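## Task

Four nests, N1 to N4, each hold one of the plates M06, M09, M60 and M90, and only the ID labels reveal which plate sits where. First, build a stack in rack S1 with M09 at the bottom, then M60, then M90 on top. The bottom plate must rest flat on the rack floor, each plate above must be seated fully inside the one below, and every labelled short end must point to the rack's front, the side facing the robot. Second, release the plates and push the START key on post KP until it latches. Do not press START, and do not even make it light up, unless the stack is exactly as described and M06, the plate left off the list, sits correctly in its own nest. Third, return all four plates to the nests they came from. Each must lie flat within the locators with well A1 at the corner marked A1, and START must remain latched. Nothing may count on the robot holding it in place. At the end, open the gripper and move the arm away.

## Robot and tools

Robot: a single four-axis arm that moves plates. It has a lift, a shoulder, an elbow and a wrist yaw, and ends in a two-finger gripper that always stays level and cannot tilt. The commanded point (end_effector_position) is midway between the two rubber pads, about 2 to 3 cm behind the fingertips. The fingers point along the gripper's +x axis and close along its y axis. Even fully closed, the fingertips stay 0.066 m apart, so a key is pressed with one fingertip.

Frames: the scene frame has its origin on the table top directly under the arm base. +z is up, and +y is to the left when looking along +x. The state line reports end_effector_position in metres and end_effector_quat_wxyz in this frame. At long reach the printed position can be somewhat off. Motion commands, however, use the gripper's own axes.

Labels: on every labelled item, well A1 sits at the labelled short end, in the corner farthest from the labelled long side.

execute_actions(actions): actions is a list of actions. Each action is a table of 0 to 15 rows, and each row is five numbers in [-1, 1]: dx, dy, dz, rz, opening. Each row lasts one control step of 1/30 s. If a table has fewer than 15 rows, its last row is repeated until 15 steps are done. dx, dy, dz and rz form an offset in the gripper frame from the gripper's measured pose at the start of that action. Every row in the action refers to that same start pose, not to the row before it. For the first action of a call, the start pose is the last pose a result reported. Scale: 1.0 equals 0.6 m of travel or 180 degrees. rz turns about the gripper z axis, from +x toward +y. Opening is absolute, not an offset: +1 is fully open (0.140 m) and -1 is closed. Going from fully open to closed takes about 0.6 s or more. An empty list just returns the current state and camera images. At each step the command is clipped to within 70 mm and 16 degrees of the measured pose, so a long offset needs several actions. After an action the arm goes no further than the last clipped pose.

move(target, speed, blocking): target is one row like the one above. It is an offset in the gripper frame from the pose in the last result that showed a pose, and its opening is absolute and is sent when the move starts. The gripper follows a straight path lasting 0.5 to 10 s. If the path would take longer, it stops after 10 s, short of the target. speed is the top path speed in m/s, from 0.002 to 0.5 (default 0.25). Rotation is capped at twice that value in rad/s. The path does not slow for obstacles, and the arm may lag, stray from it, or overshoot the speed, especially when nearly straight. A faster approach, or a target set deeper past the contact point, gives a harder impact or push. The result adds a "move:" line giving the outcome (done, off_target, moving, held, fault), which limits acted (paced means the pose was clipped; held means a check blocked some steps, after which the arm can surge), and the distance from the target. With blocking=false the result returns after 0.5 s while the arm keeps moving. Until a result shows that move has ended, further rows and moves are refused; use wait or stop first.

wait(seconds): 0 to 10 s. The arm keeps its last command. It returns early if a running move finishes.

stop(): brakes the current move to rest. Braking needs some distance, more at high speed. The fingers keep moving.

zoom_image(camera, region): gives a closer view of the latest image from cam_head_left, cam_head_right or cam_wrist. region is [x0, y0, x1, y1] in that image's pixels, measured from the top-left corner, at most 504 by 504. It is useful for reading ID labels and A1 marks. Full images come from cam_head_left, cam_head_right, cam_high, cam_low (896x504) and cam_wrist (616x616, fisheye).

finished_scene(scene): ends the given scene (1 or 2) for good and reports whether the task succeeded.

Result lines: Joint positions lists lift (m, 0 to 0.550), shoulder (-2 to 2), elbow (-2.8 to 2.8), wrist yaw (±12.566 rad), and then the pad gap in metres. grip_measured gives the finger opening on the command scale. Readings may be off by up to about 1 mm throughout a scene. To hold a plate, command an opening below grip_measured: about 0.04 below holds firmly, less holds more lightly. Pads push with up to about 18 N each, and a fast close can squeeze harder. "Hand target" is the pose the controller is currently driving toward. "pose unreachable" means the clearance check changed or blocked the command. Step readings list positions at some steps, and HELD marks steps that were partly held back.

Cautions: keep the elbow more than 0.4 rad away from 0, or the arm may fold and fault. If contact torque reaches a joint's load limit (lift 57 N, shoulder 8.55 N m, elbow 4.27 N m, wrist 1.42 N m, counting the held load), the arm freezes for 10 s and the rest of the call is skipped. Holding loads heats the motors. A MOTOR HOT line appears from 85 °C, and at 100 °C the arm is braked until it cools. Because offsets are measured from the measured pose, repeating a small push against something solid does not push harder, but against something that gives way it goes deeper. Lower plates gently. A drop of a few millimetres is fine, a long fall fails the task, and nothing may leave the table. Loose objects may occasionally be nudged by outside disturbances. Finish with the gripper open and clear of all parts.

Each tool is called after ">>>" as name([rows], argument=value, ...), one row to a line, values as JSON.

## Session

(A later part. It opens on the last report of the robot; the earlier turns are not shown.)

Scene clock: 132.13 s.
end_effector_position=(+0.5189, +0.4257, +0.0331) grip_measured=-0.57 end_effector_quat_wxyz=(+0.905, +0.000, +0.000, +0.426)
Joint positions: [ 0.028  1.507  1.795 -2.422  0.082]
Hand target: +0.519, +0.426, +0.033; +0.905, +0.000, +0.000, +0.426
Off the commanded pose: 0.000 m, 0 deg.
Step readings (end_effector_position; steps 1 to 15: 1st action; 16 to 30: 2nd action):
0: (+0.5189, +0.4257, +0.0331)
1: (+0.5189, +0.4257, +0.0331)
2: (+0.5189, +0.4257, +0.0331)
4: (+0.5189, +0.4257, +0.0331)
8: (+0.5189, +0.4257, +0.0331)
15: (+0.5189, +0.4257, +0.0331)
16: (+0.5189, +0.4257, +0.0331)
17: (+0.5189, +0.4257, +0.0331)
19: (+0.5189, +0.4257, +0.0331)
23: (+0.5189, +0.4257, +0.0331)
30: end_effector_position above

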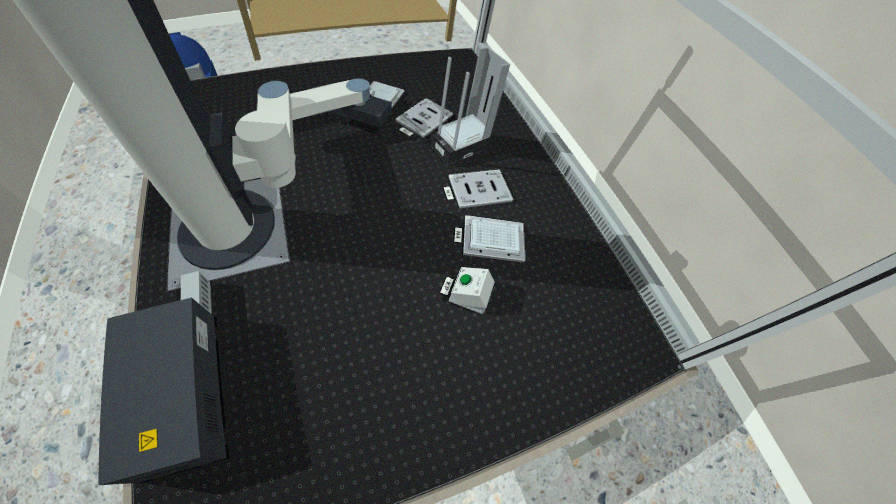

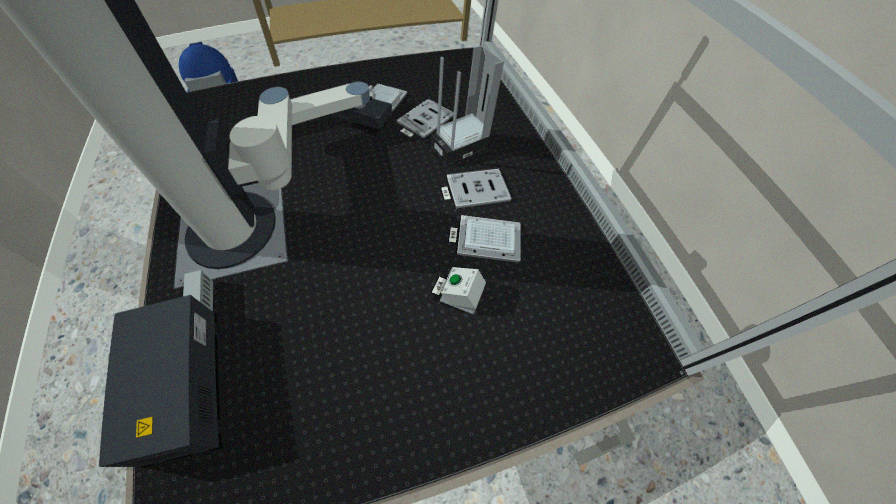

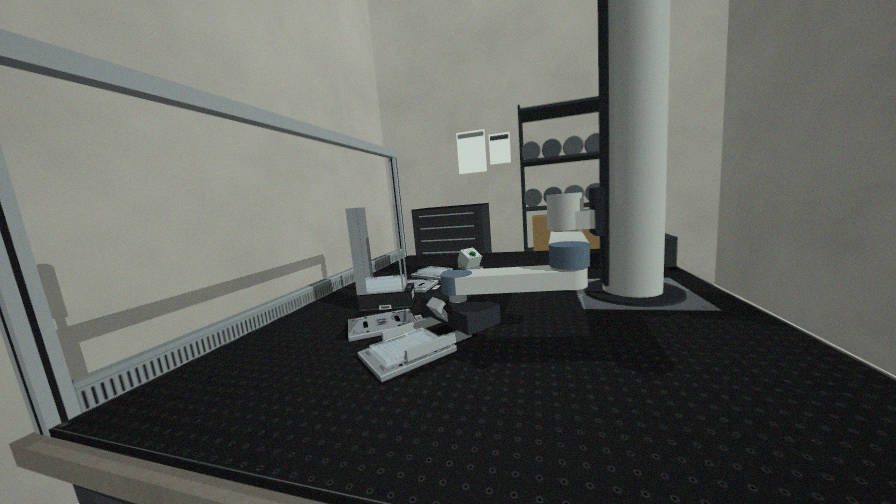

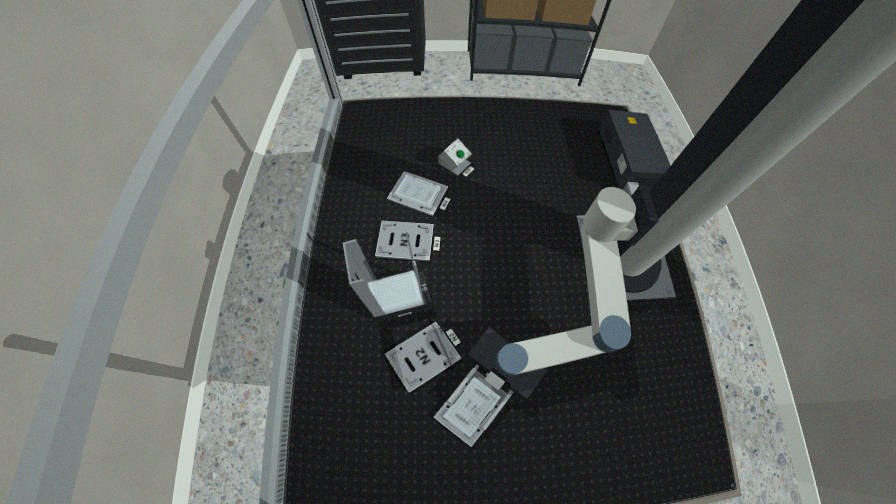

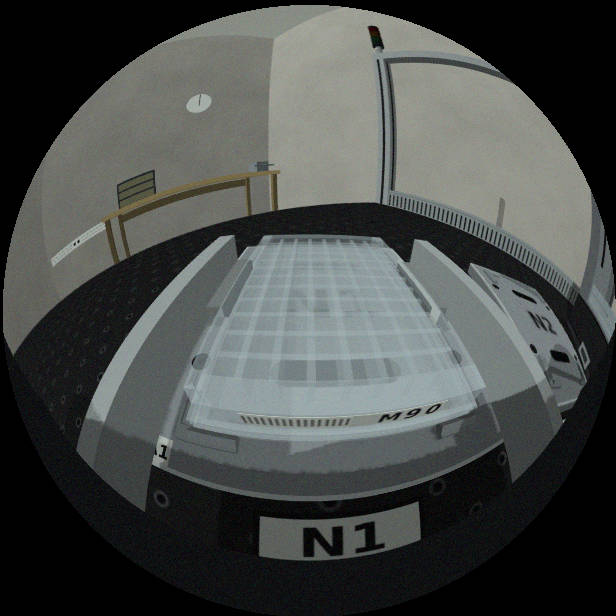

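Gripped. Lift gently 2 cm, then up.

>>> move(target=[0,0,0.03,0,-0.62], speed=0.03)

Scene clock: 133.20 s.
end_effector_position=(+0.5189, +0.4257, +0.0512) grip_measured=-0.57 end_effector_quat_wxyz=(+0.905, +0.000, +0.000, +0.426)
Joint positions: [ 0.046  1.507  1.795 -2.422  0.082]
Hand target: +0.519, +0.426, +0.051; +0.905, +0.000, +0.000, +0.426
Off the commanded pose: 0.000 m, 0 deg.
move: done

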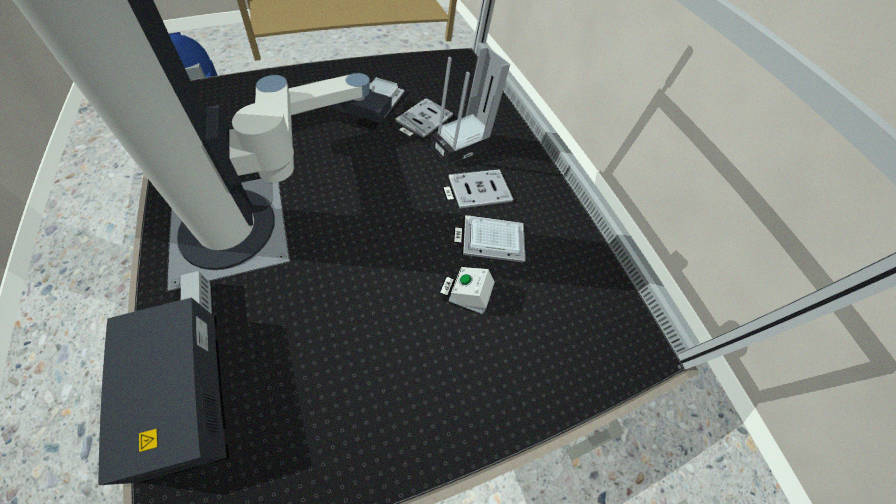

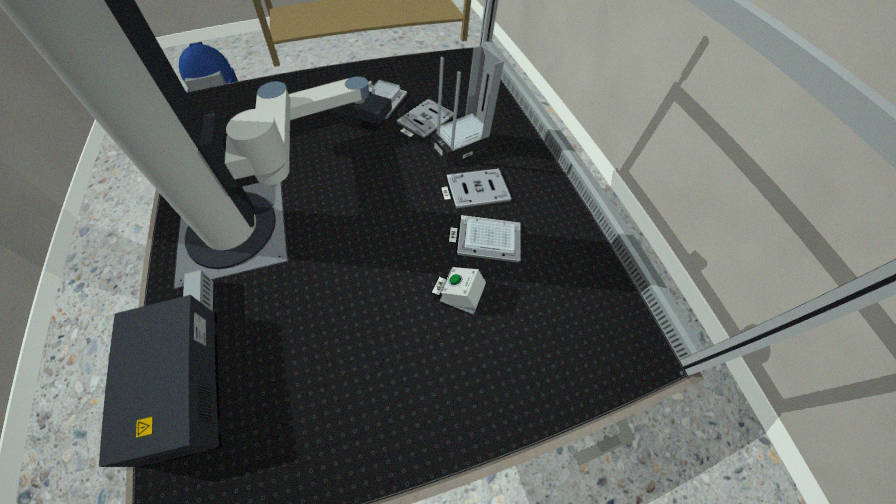

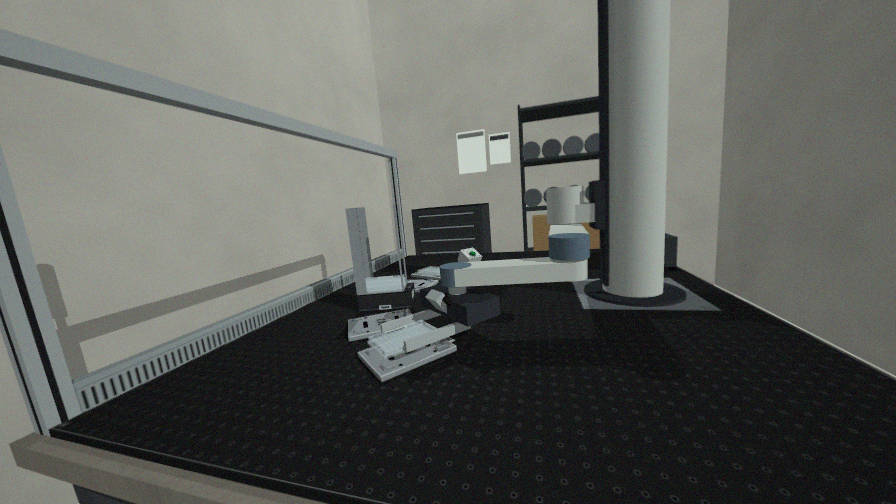

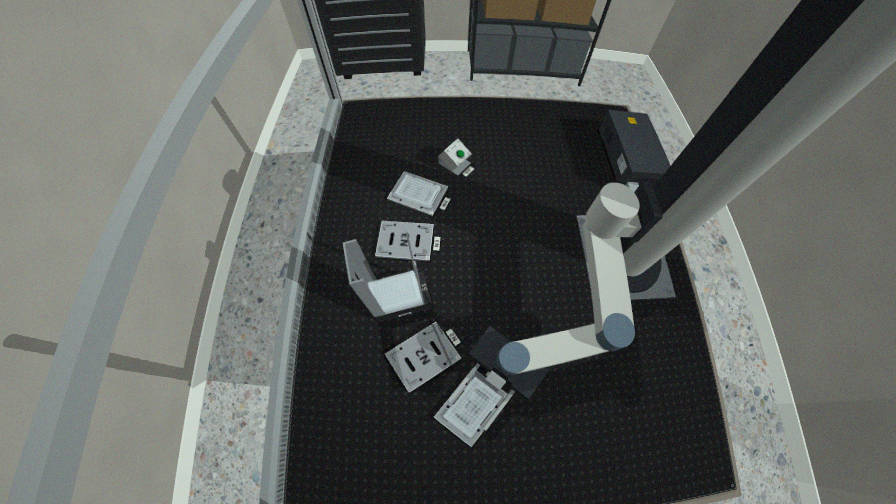

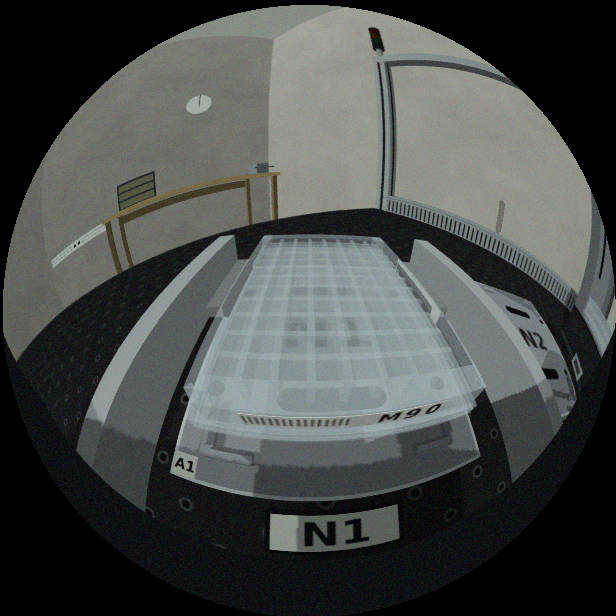

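>>> move(target=[0,0,0.49,0,-0.62], speed=0.3)

Scene clock: 135.10 s.
end_effector_position=(+0.5189, +0.4257, +0.3452) grip_measured=-0.57 end_effector_quat_wxyz=(+0.905, +0.000, +0.000, +0.426)
Joint positions: [ 0.34   1.507  1.795 -2.422  0.082]
Hand target: +0.519, +0.426, +0.345; +0.905, +0.000, +0.000, +0.426
Off the commanded pose: 0.000 m, 0 deg.
move: done

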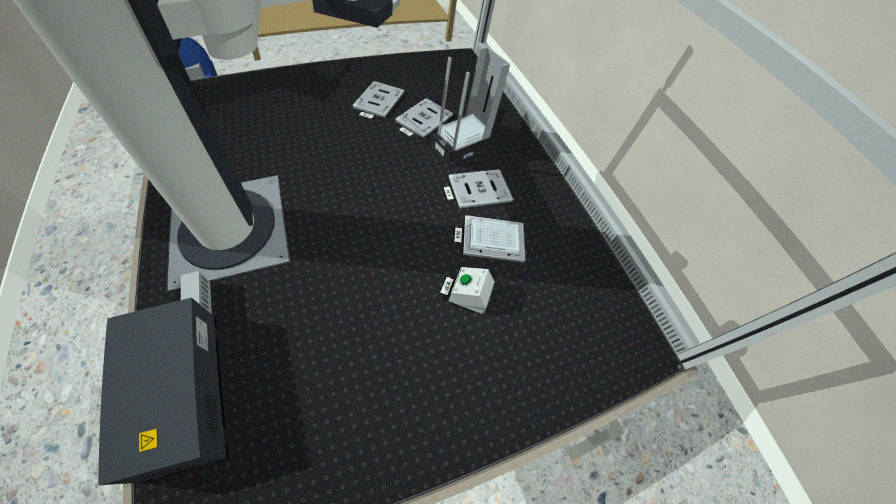

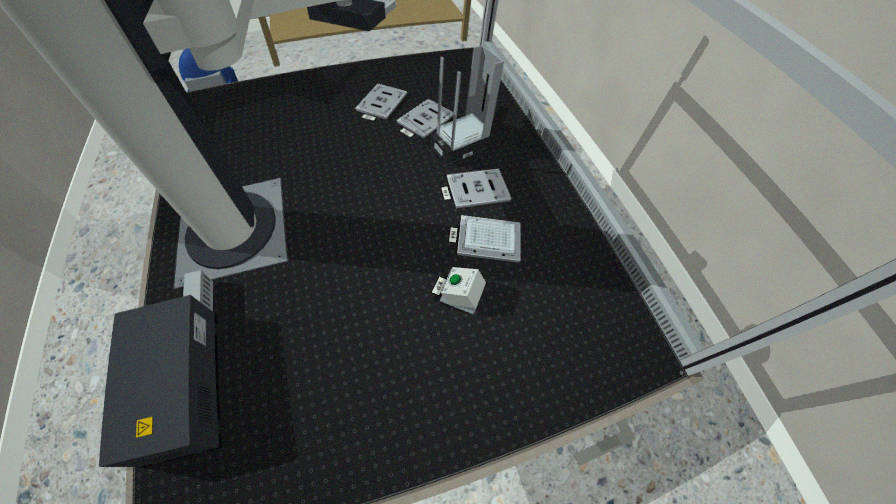

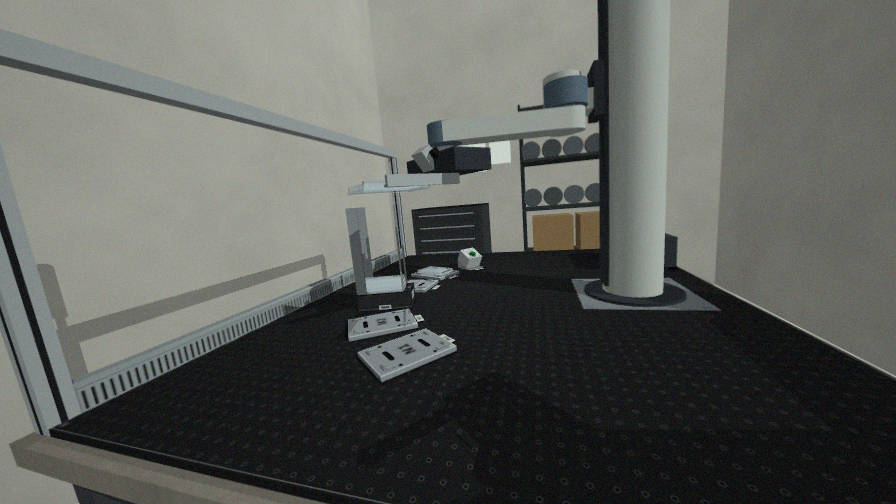

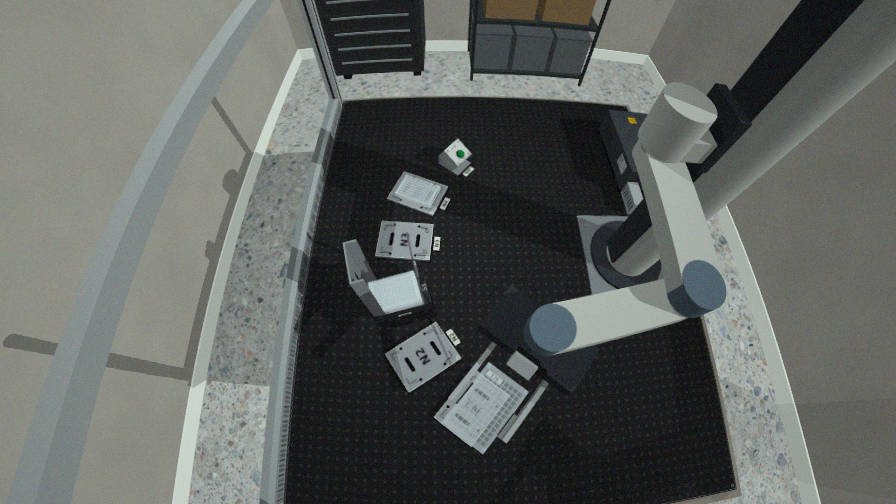

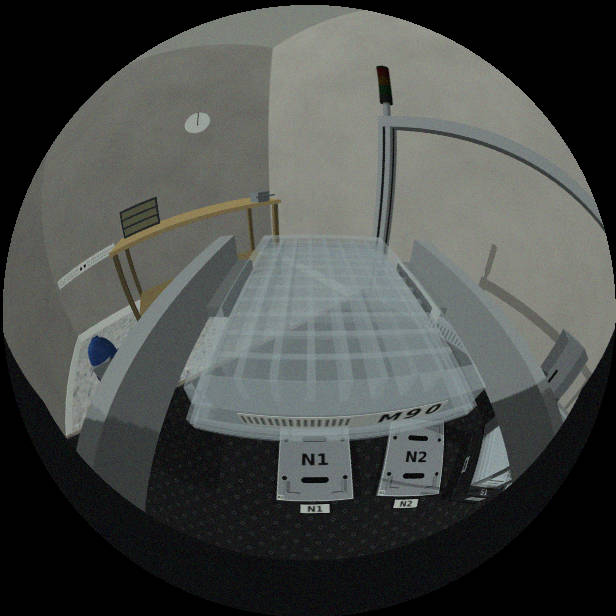

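>>> move(target=[-0.1682,-0.5695,0,-0.1926,-0.62], speed=0.25)

Scene clock: 137.40 s.
end_effector_position=(+0.7181, +0.1302, +0.3452) grip_measured=-0.57 end_effector_quat_wxyz=(+0.991, +0.000, +0.000, +0.137)
Joint positions: [ 0.34   0.802  1.867 -2.394  0.082]
Hand target: +0.718, +0.130, +0.345; +0.991, +0.000, +0.000, +0.137
Off the commanded pose: 0.000 m, 0 deg.
move: done

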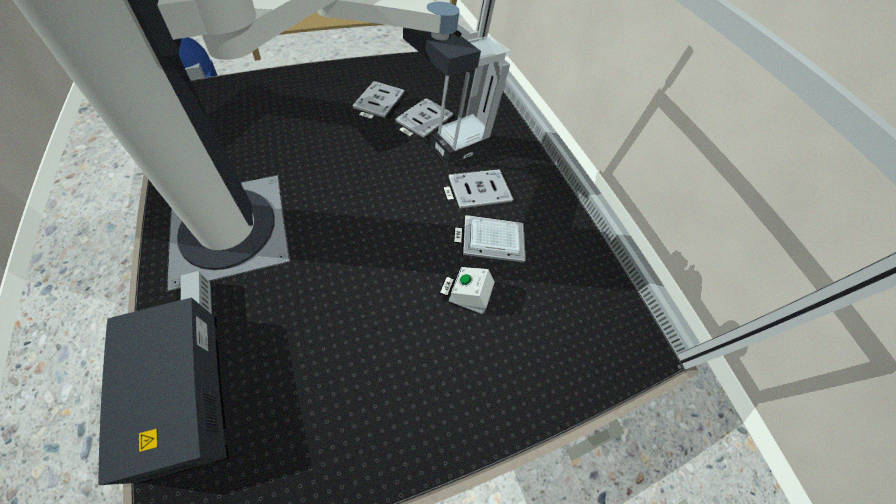

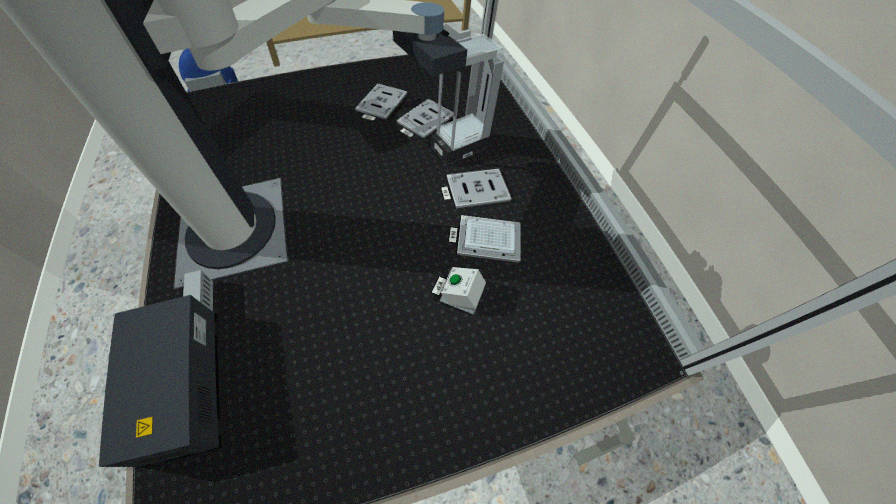

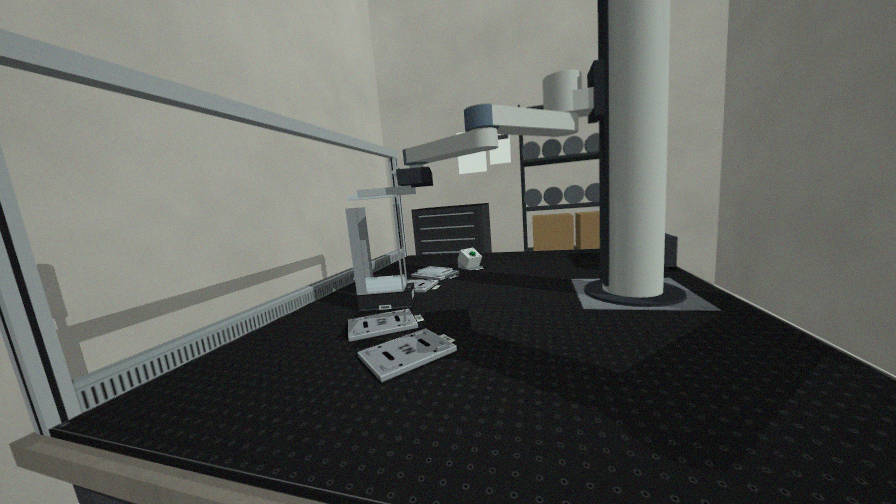

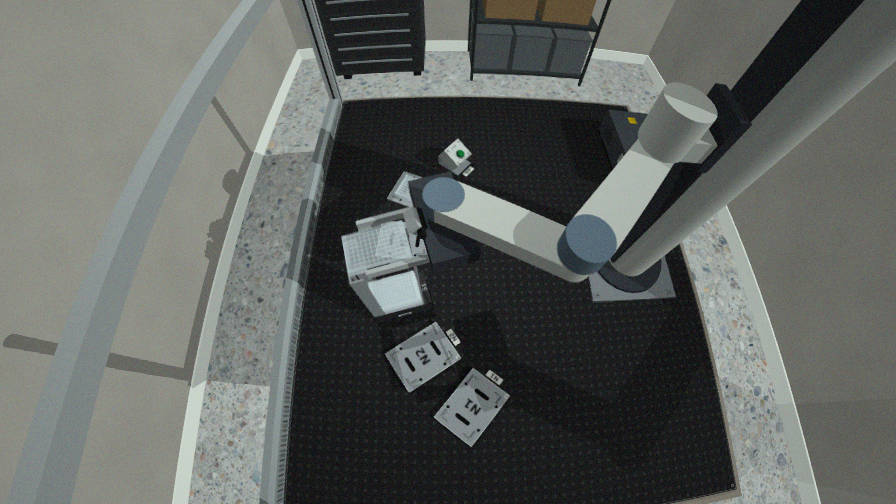

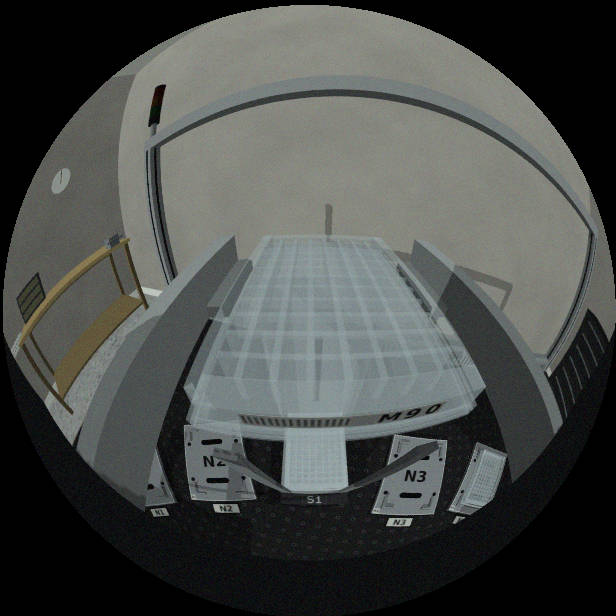

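>>> move(target=[0,0,-0.0753,0,-0.62], speed=0.06)

Scene clock: 138.67 s.
end_effector_position=(+0.7182, +0.1303, +0.3000) grip_measured=-0.57 end_effector_quat_wxyz=(+0.991, +0.000, +0.000, +0.137)
Joint positions: [ 0.295  0.802  1.868 -2.396  0.082]
Hand target: +0.718, +0.130, +0.300; +0.991, +0.000, +0.000, +0.137
Off the commanded pose: 0.000 m, 0 deg.
move: done

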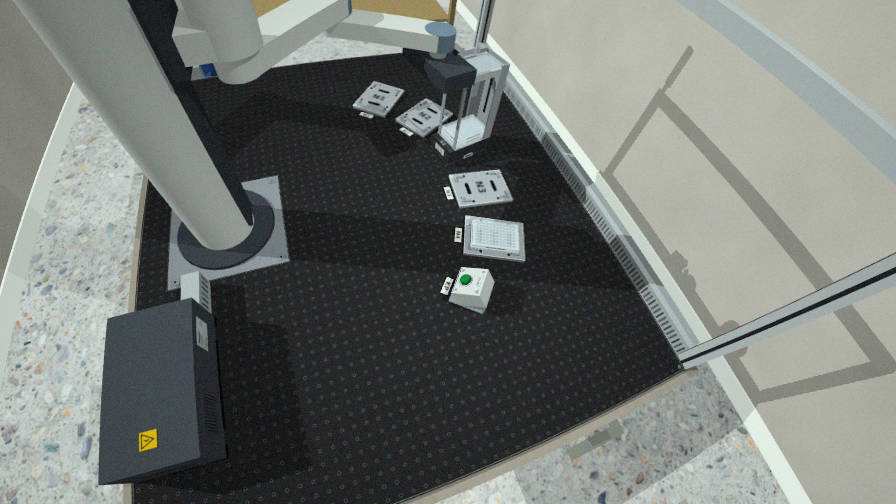

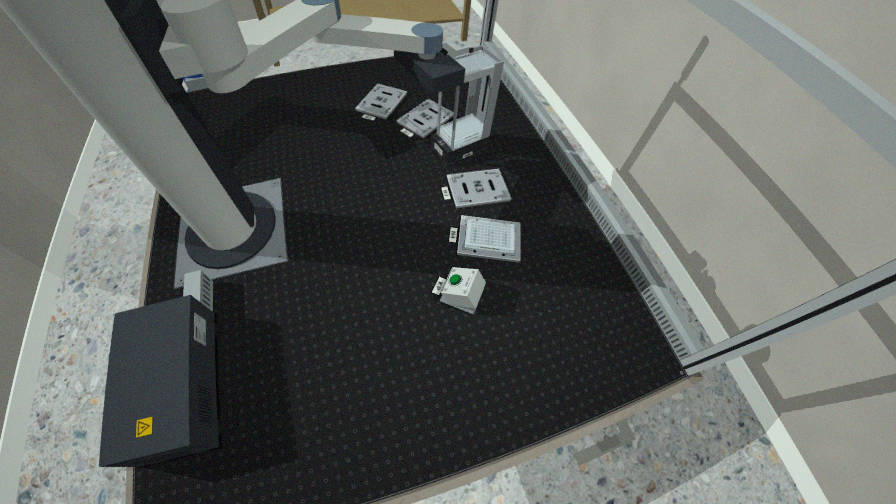

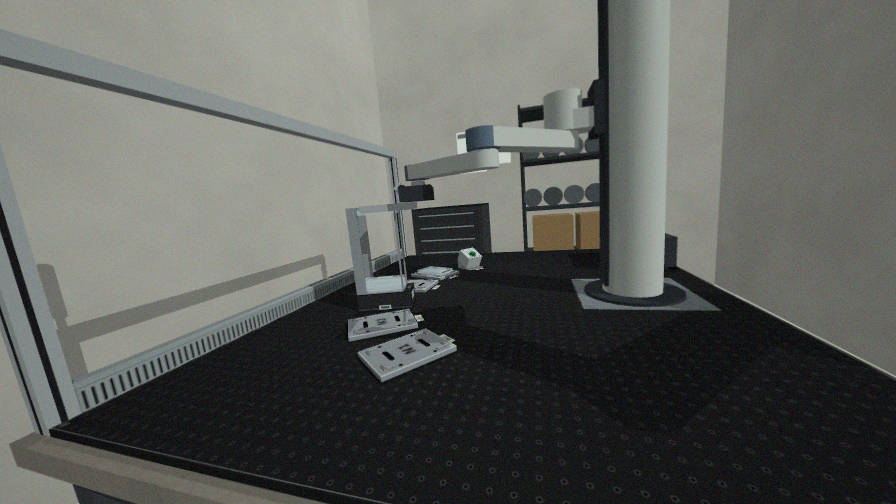

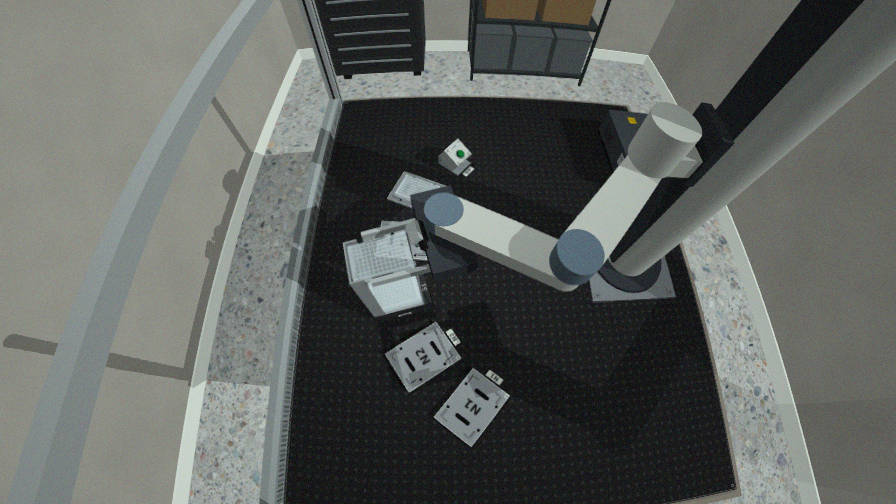

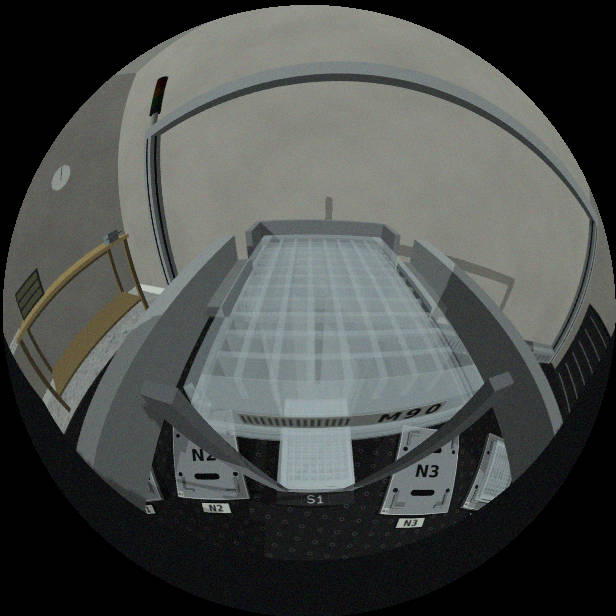

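>>> move(target=[0,0,-0.3183,0,-0.62], speed=0.2)

Scene clock: 140.20 s.
end_effector_position=(+0.7183, +0.1304, +0.1089) grip_measured=-0.57 end_effector_quat_wxyz=(+0.991, +0.000, +0.000, +0.137)
Joint positions: [ 0.104  0.802  1.868 -2.397  0.082]
Hand target: +0.718, +0.130, +0.109; +0.991, +0.000, +0.000, +0.137
Off the commanded pose: 0.000 m, 0 deg.
move: done

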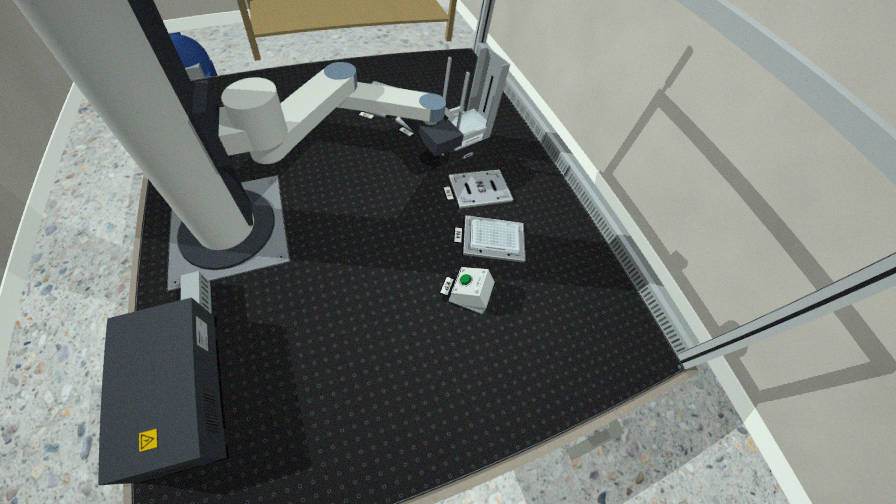

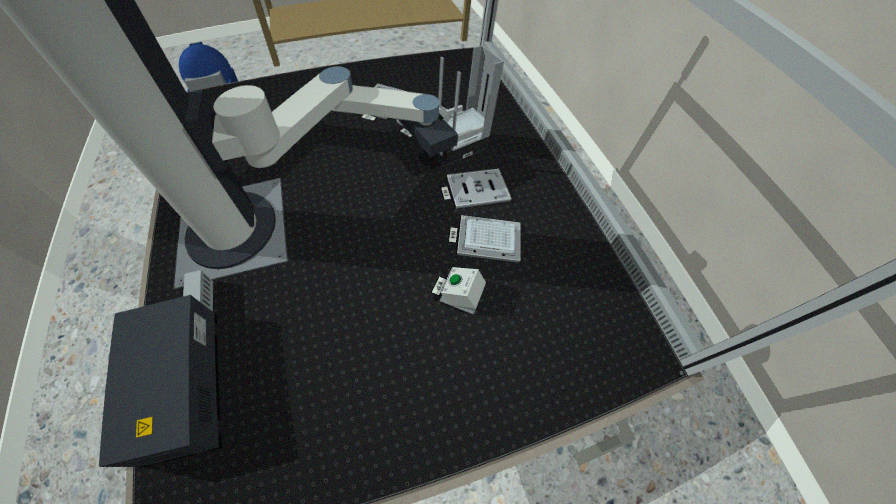

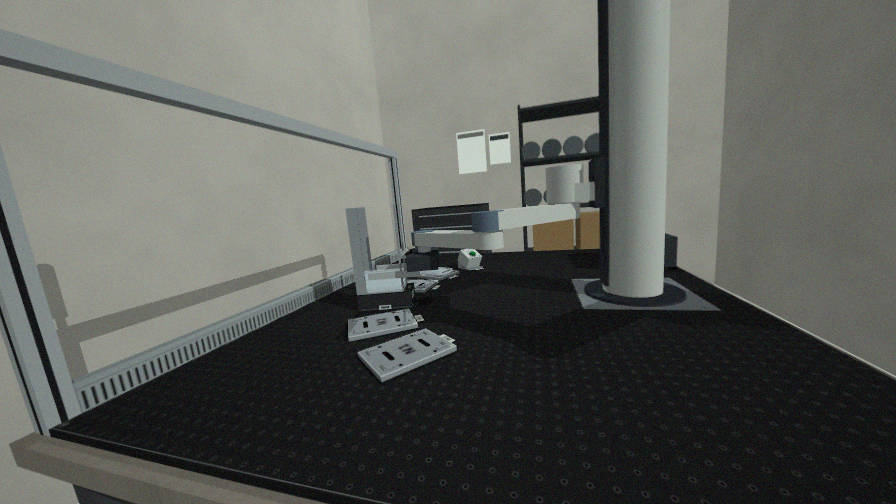

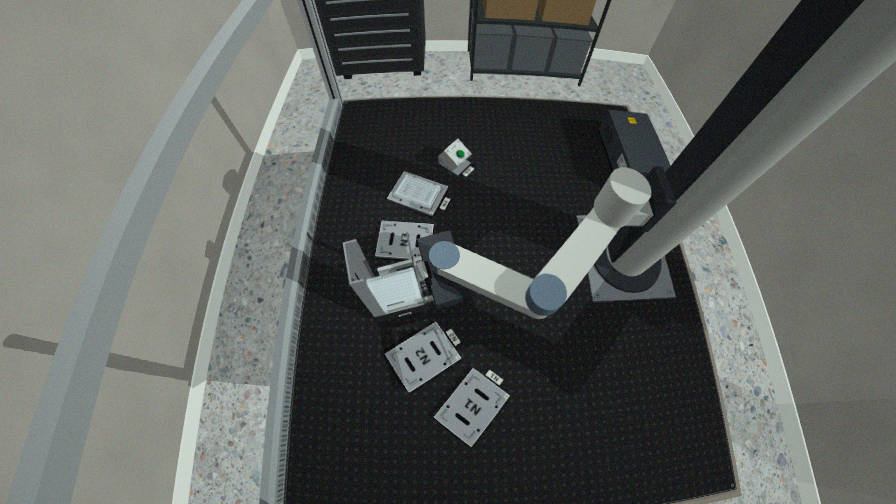

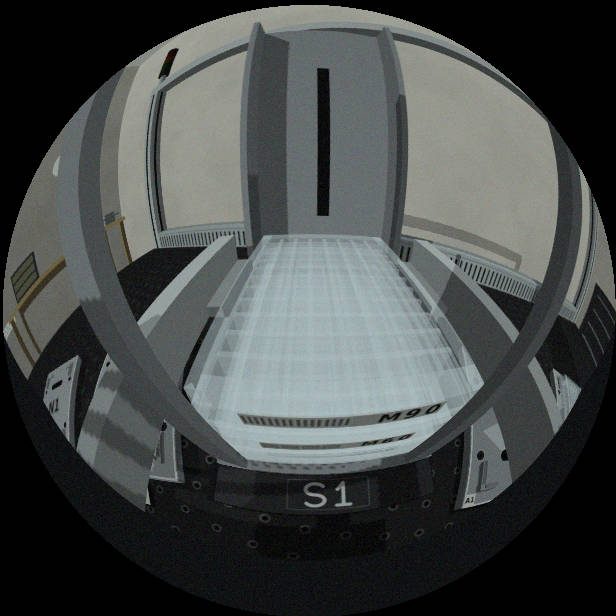

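>>> execute_actions([
  [[0,0,-0.003,0,-0.62],[0,0,-0.006,0,-0.62],[0,0,-0.009,0,-0.62]],
  [[0,0,-0.002,0,-0.62]],
  [[0,0,-0.0013,0,-0.62]],
  [[0,0,-0.0013,0,-0.62]],
])

Scene clock: 142.50 s.
end_effector_position=(+0.7183, +0.1304, +0.1005) grip_measured=-0.57 end_effector_quat_wxyz=(+0.991, +0.000, +0.000, +0.137)
Joint positions: [ 0.096  0.802  1.869 -2.397  0.082]
Hand target: +0.718, +0.130, +0.101; +0.991, +0.000, +0.000, +0.137
Off the commanded pose: 0.000 m, 0 deg.
Step readings (end_effector_position; steps 1 to 15: 1st action; 16 to 30: 2nd action; 31 to 45: 3rd action; 46 to 60: 4th action):
0: (+0.7183, +0.1304, +0.1089)
1: (+0.7183, +0.1304, +0.1089)
2: (+0.7183, +0.1304, +0.1080)
4: (+0.7183, +0.1304, +0.1043)
8: (+0.7183, +0.1304, +0.1035)
15: (+0.7183, +0.1304, +0.1035)
16: (+0.7183, +0.1304, +0.1034)
17: (+0.7183, +0.1304, +0.1027)
19: (+0.7183, +0.1304, +0.1022)
23: (+0.7183, +0.1304, +0.1022)
30: (+0.7183, +0.1304, +0.1022)
31: (+0.7183, +0.1304, +0.1022)
32: (+0.7183, +0.1304, +0.1016)
34: (+0.7183, +0.1304, +0.1014)
38: (+0.7183, +0.1304, +0.1014)
45: (+0.7183, +0.1304, +0.1014)
46: (+0.7183, +0.1304, +0.1014)
47: (+0.7183, +0.1304, +0.1008)
49: (+0.7183, +0.1304, +0.1005)
53: (+0.7183, +0.1304, +0.1005)
60: end_effector_position above

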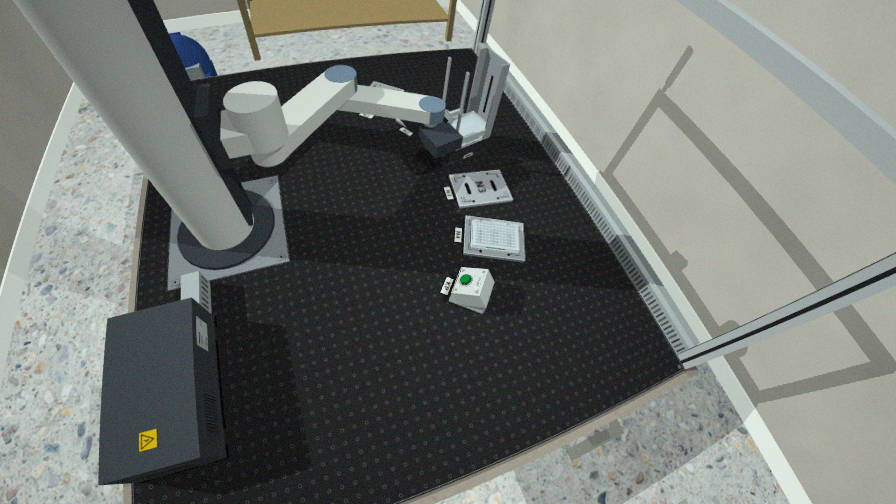

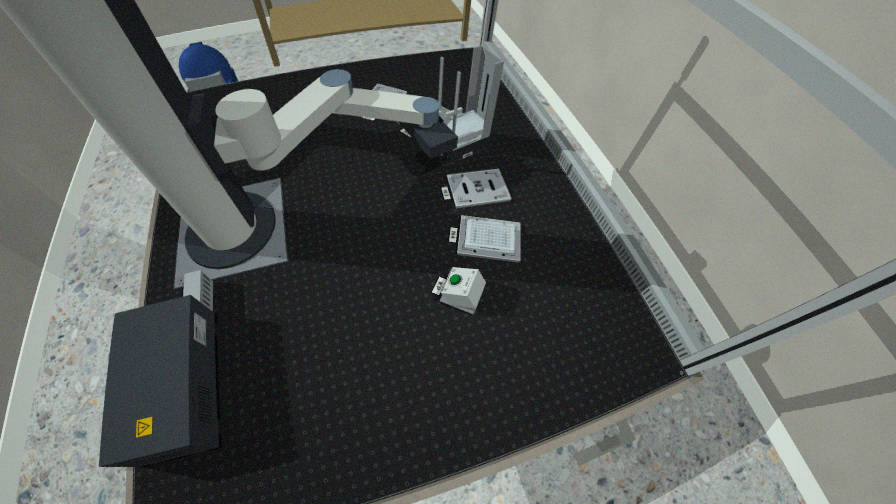

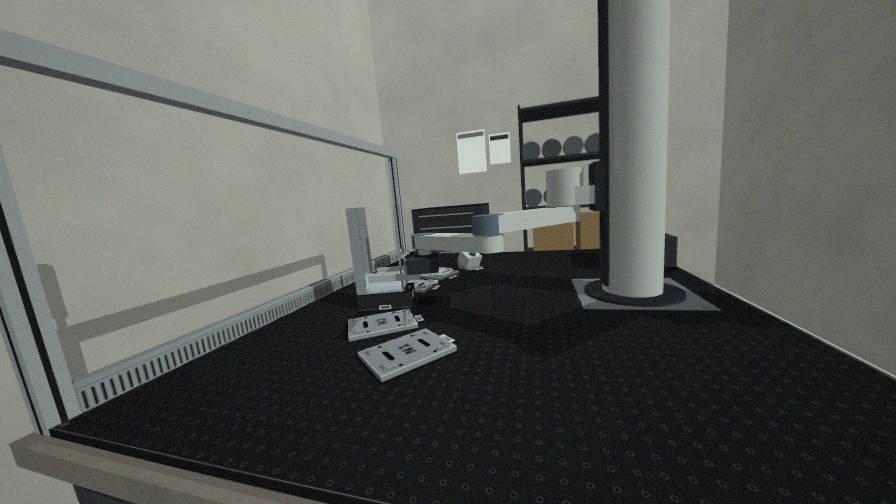

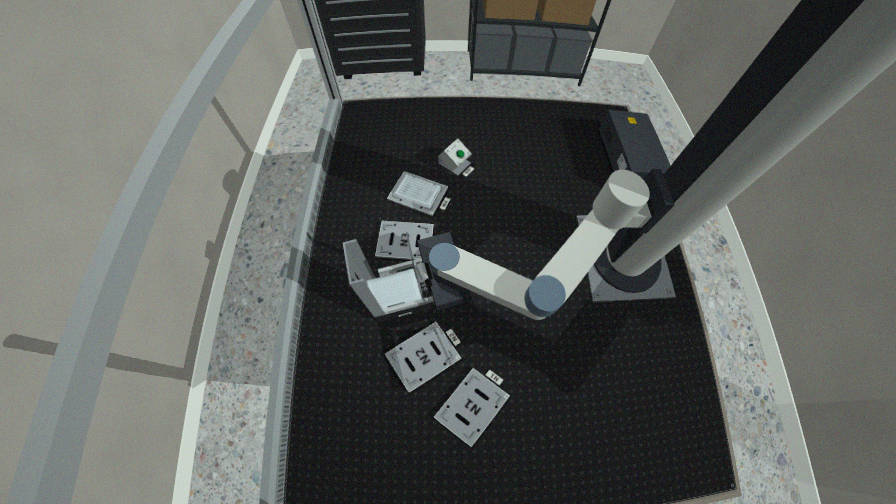

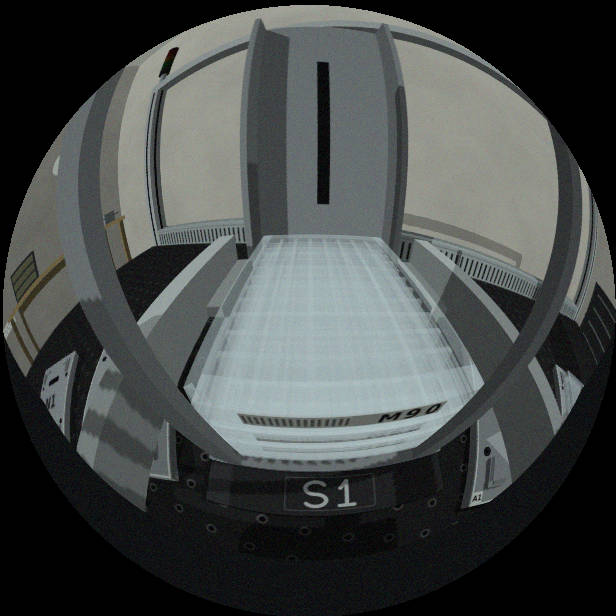

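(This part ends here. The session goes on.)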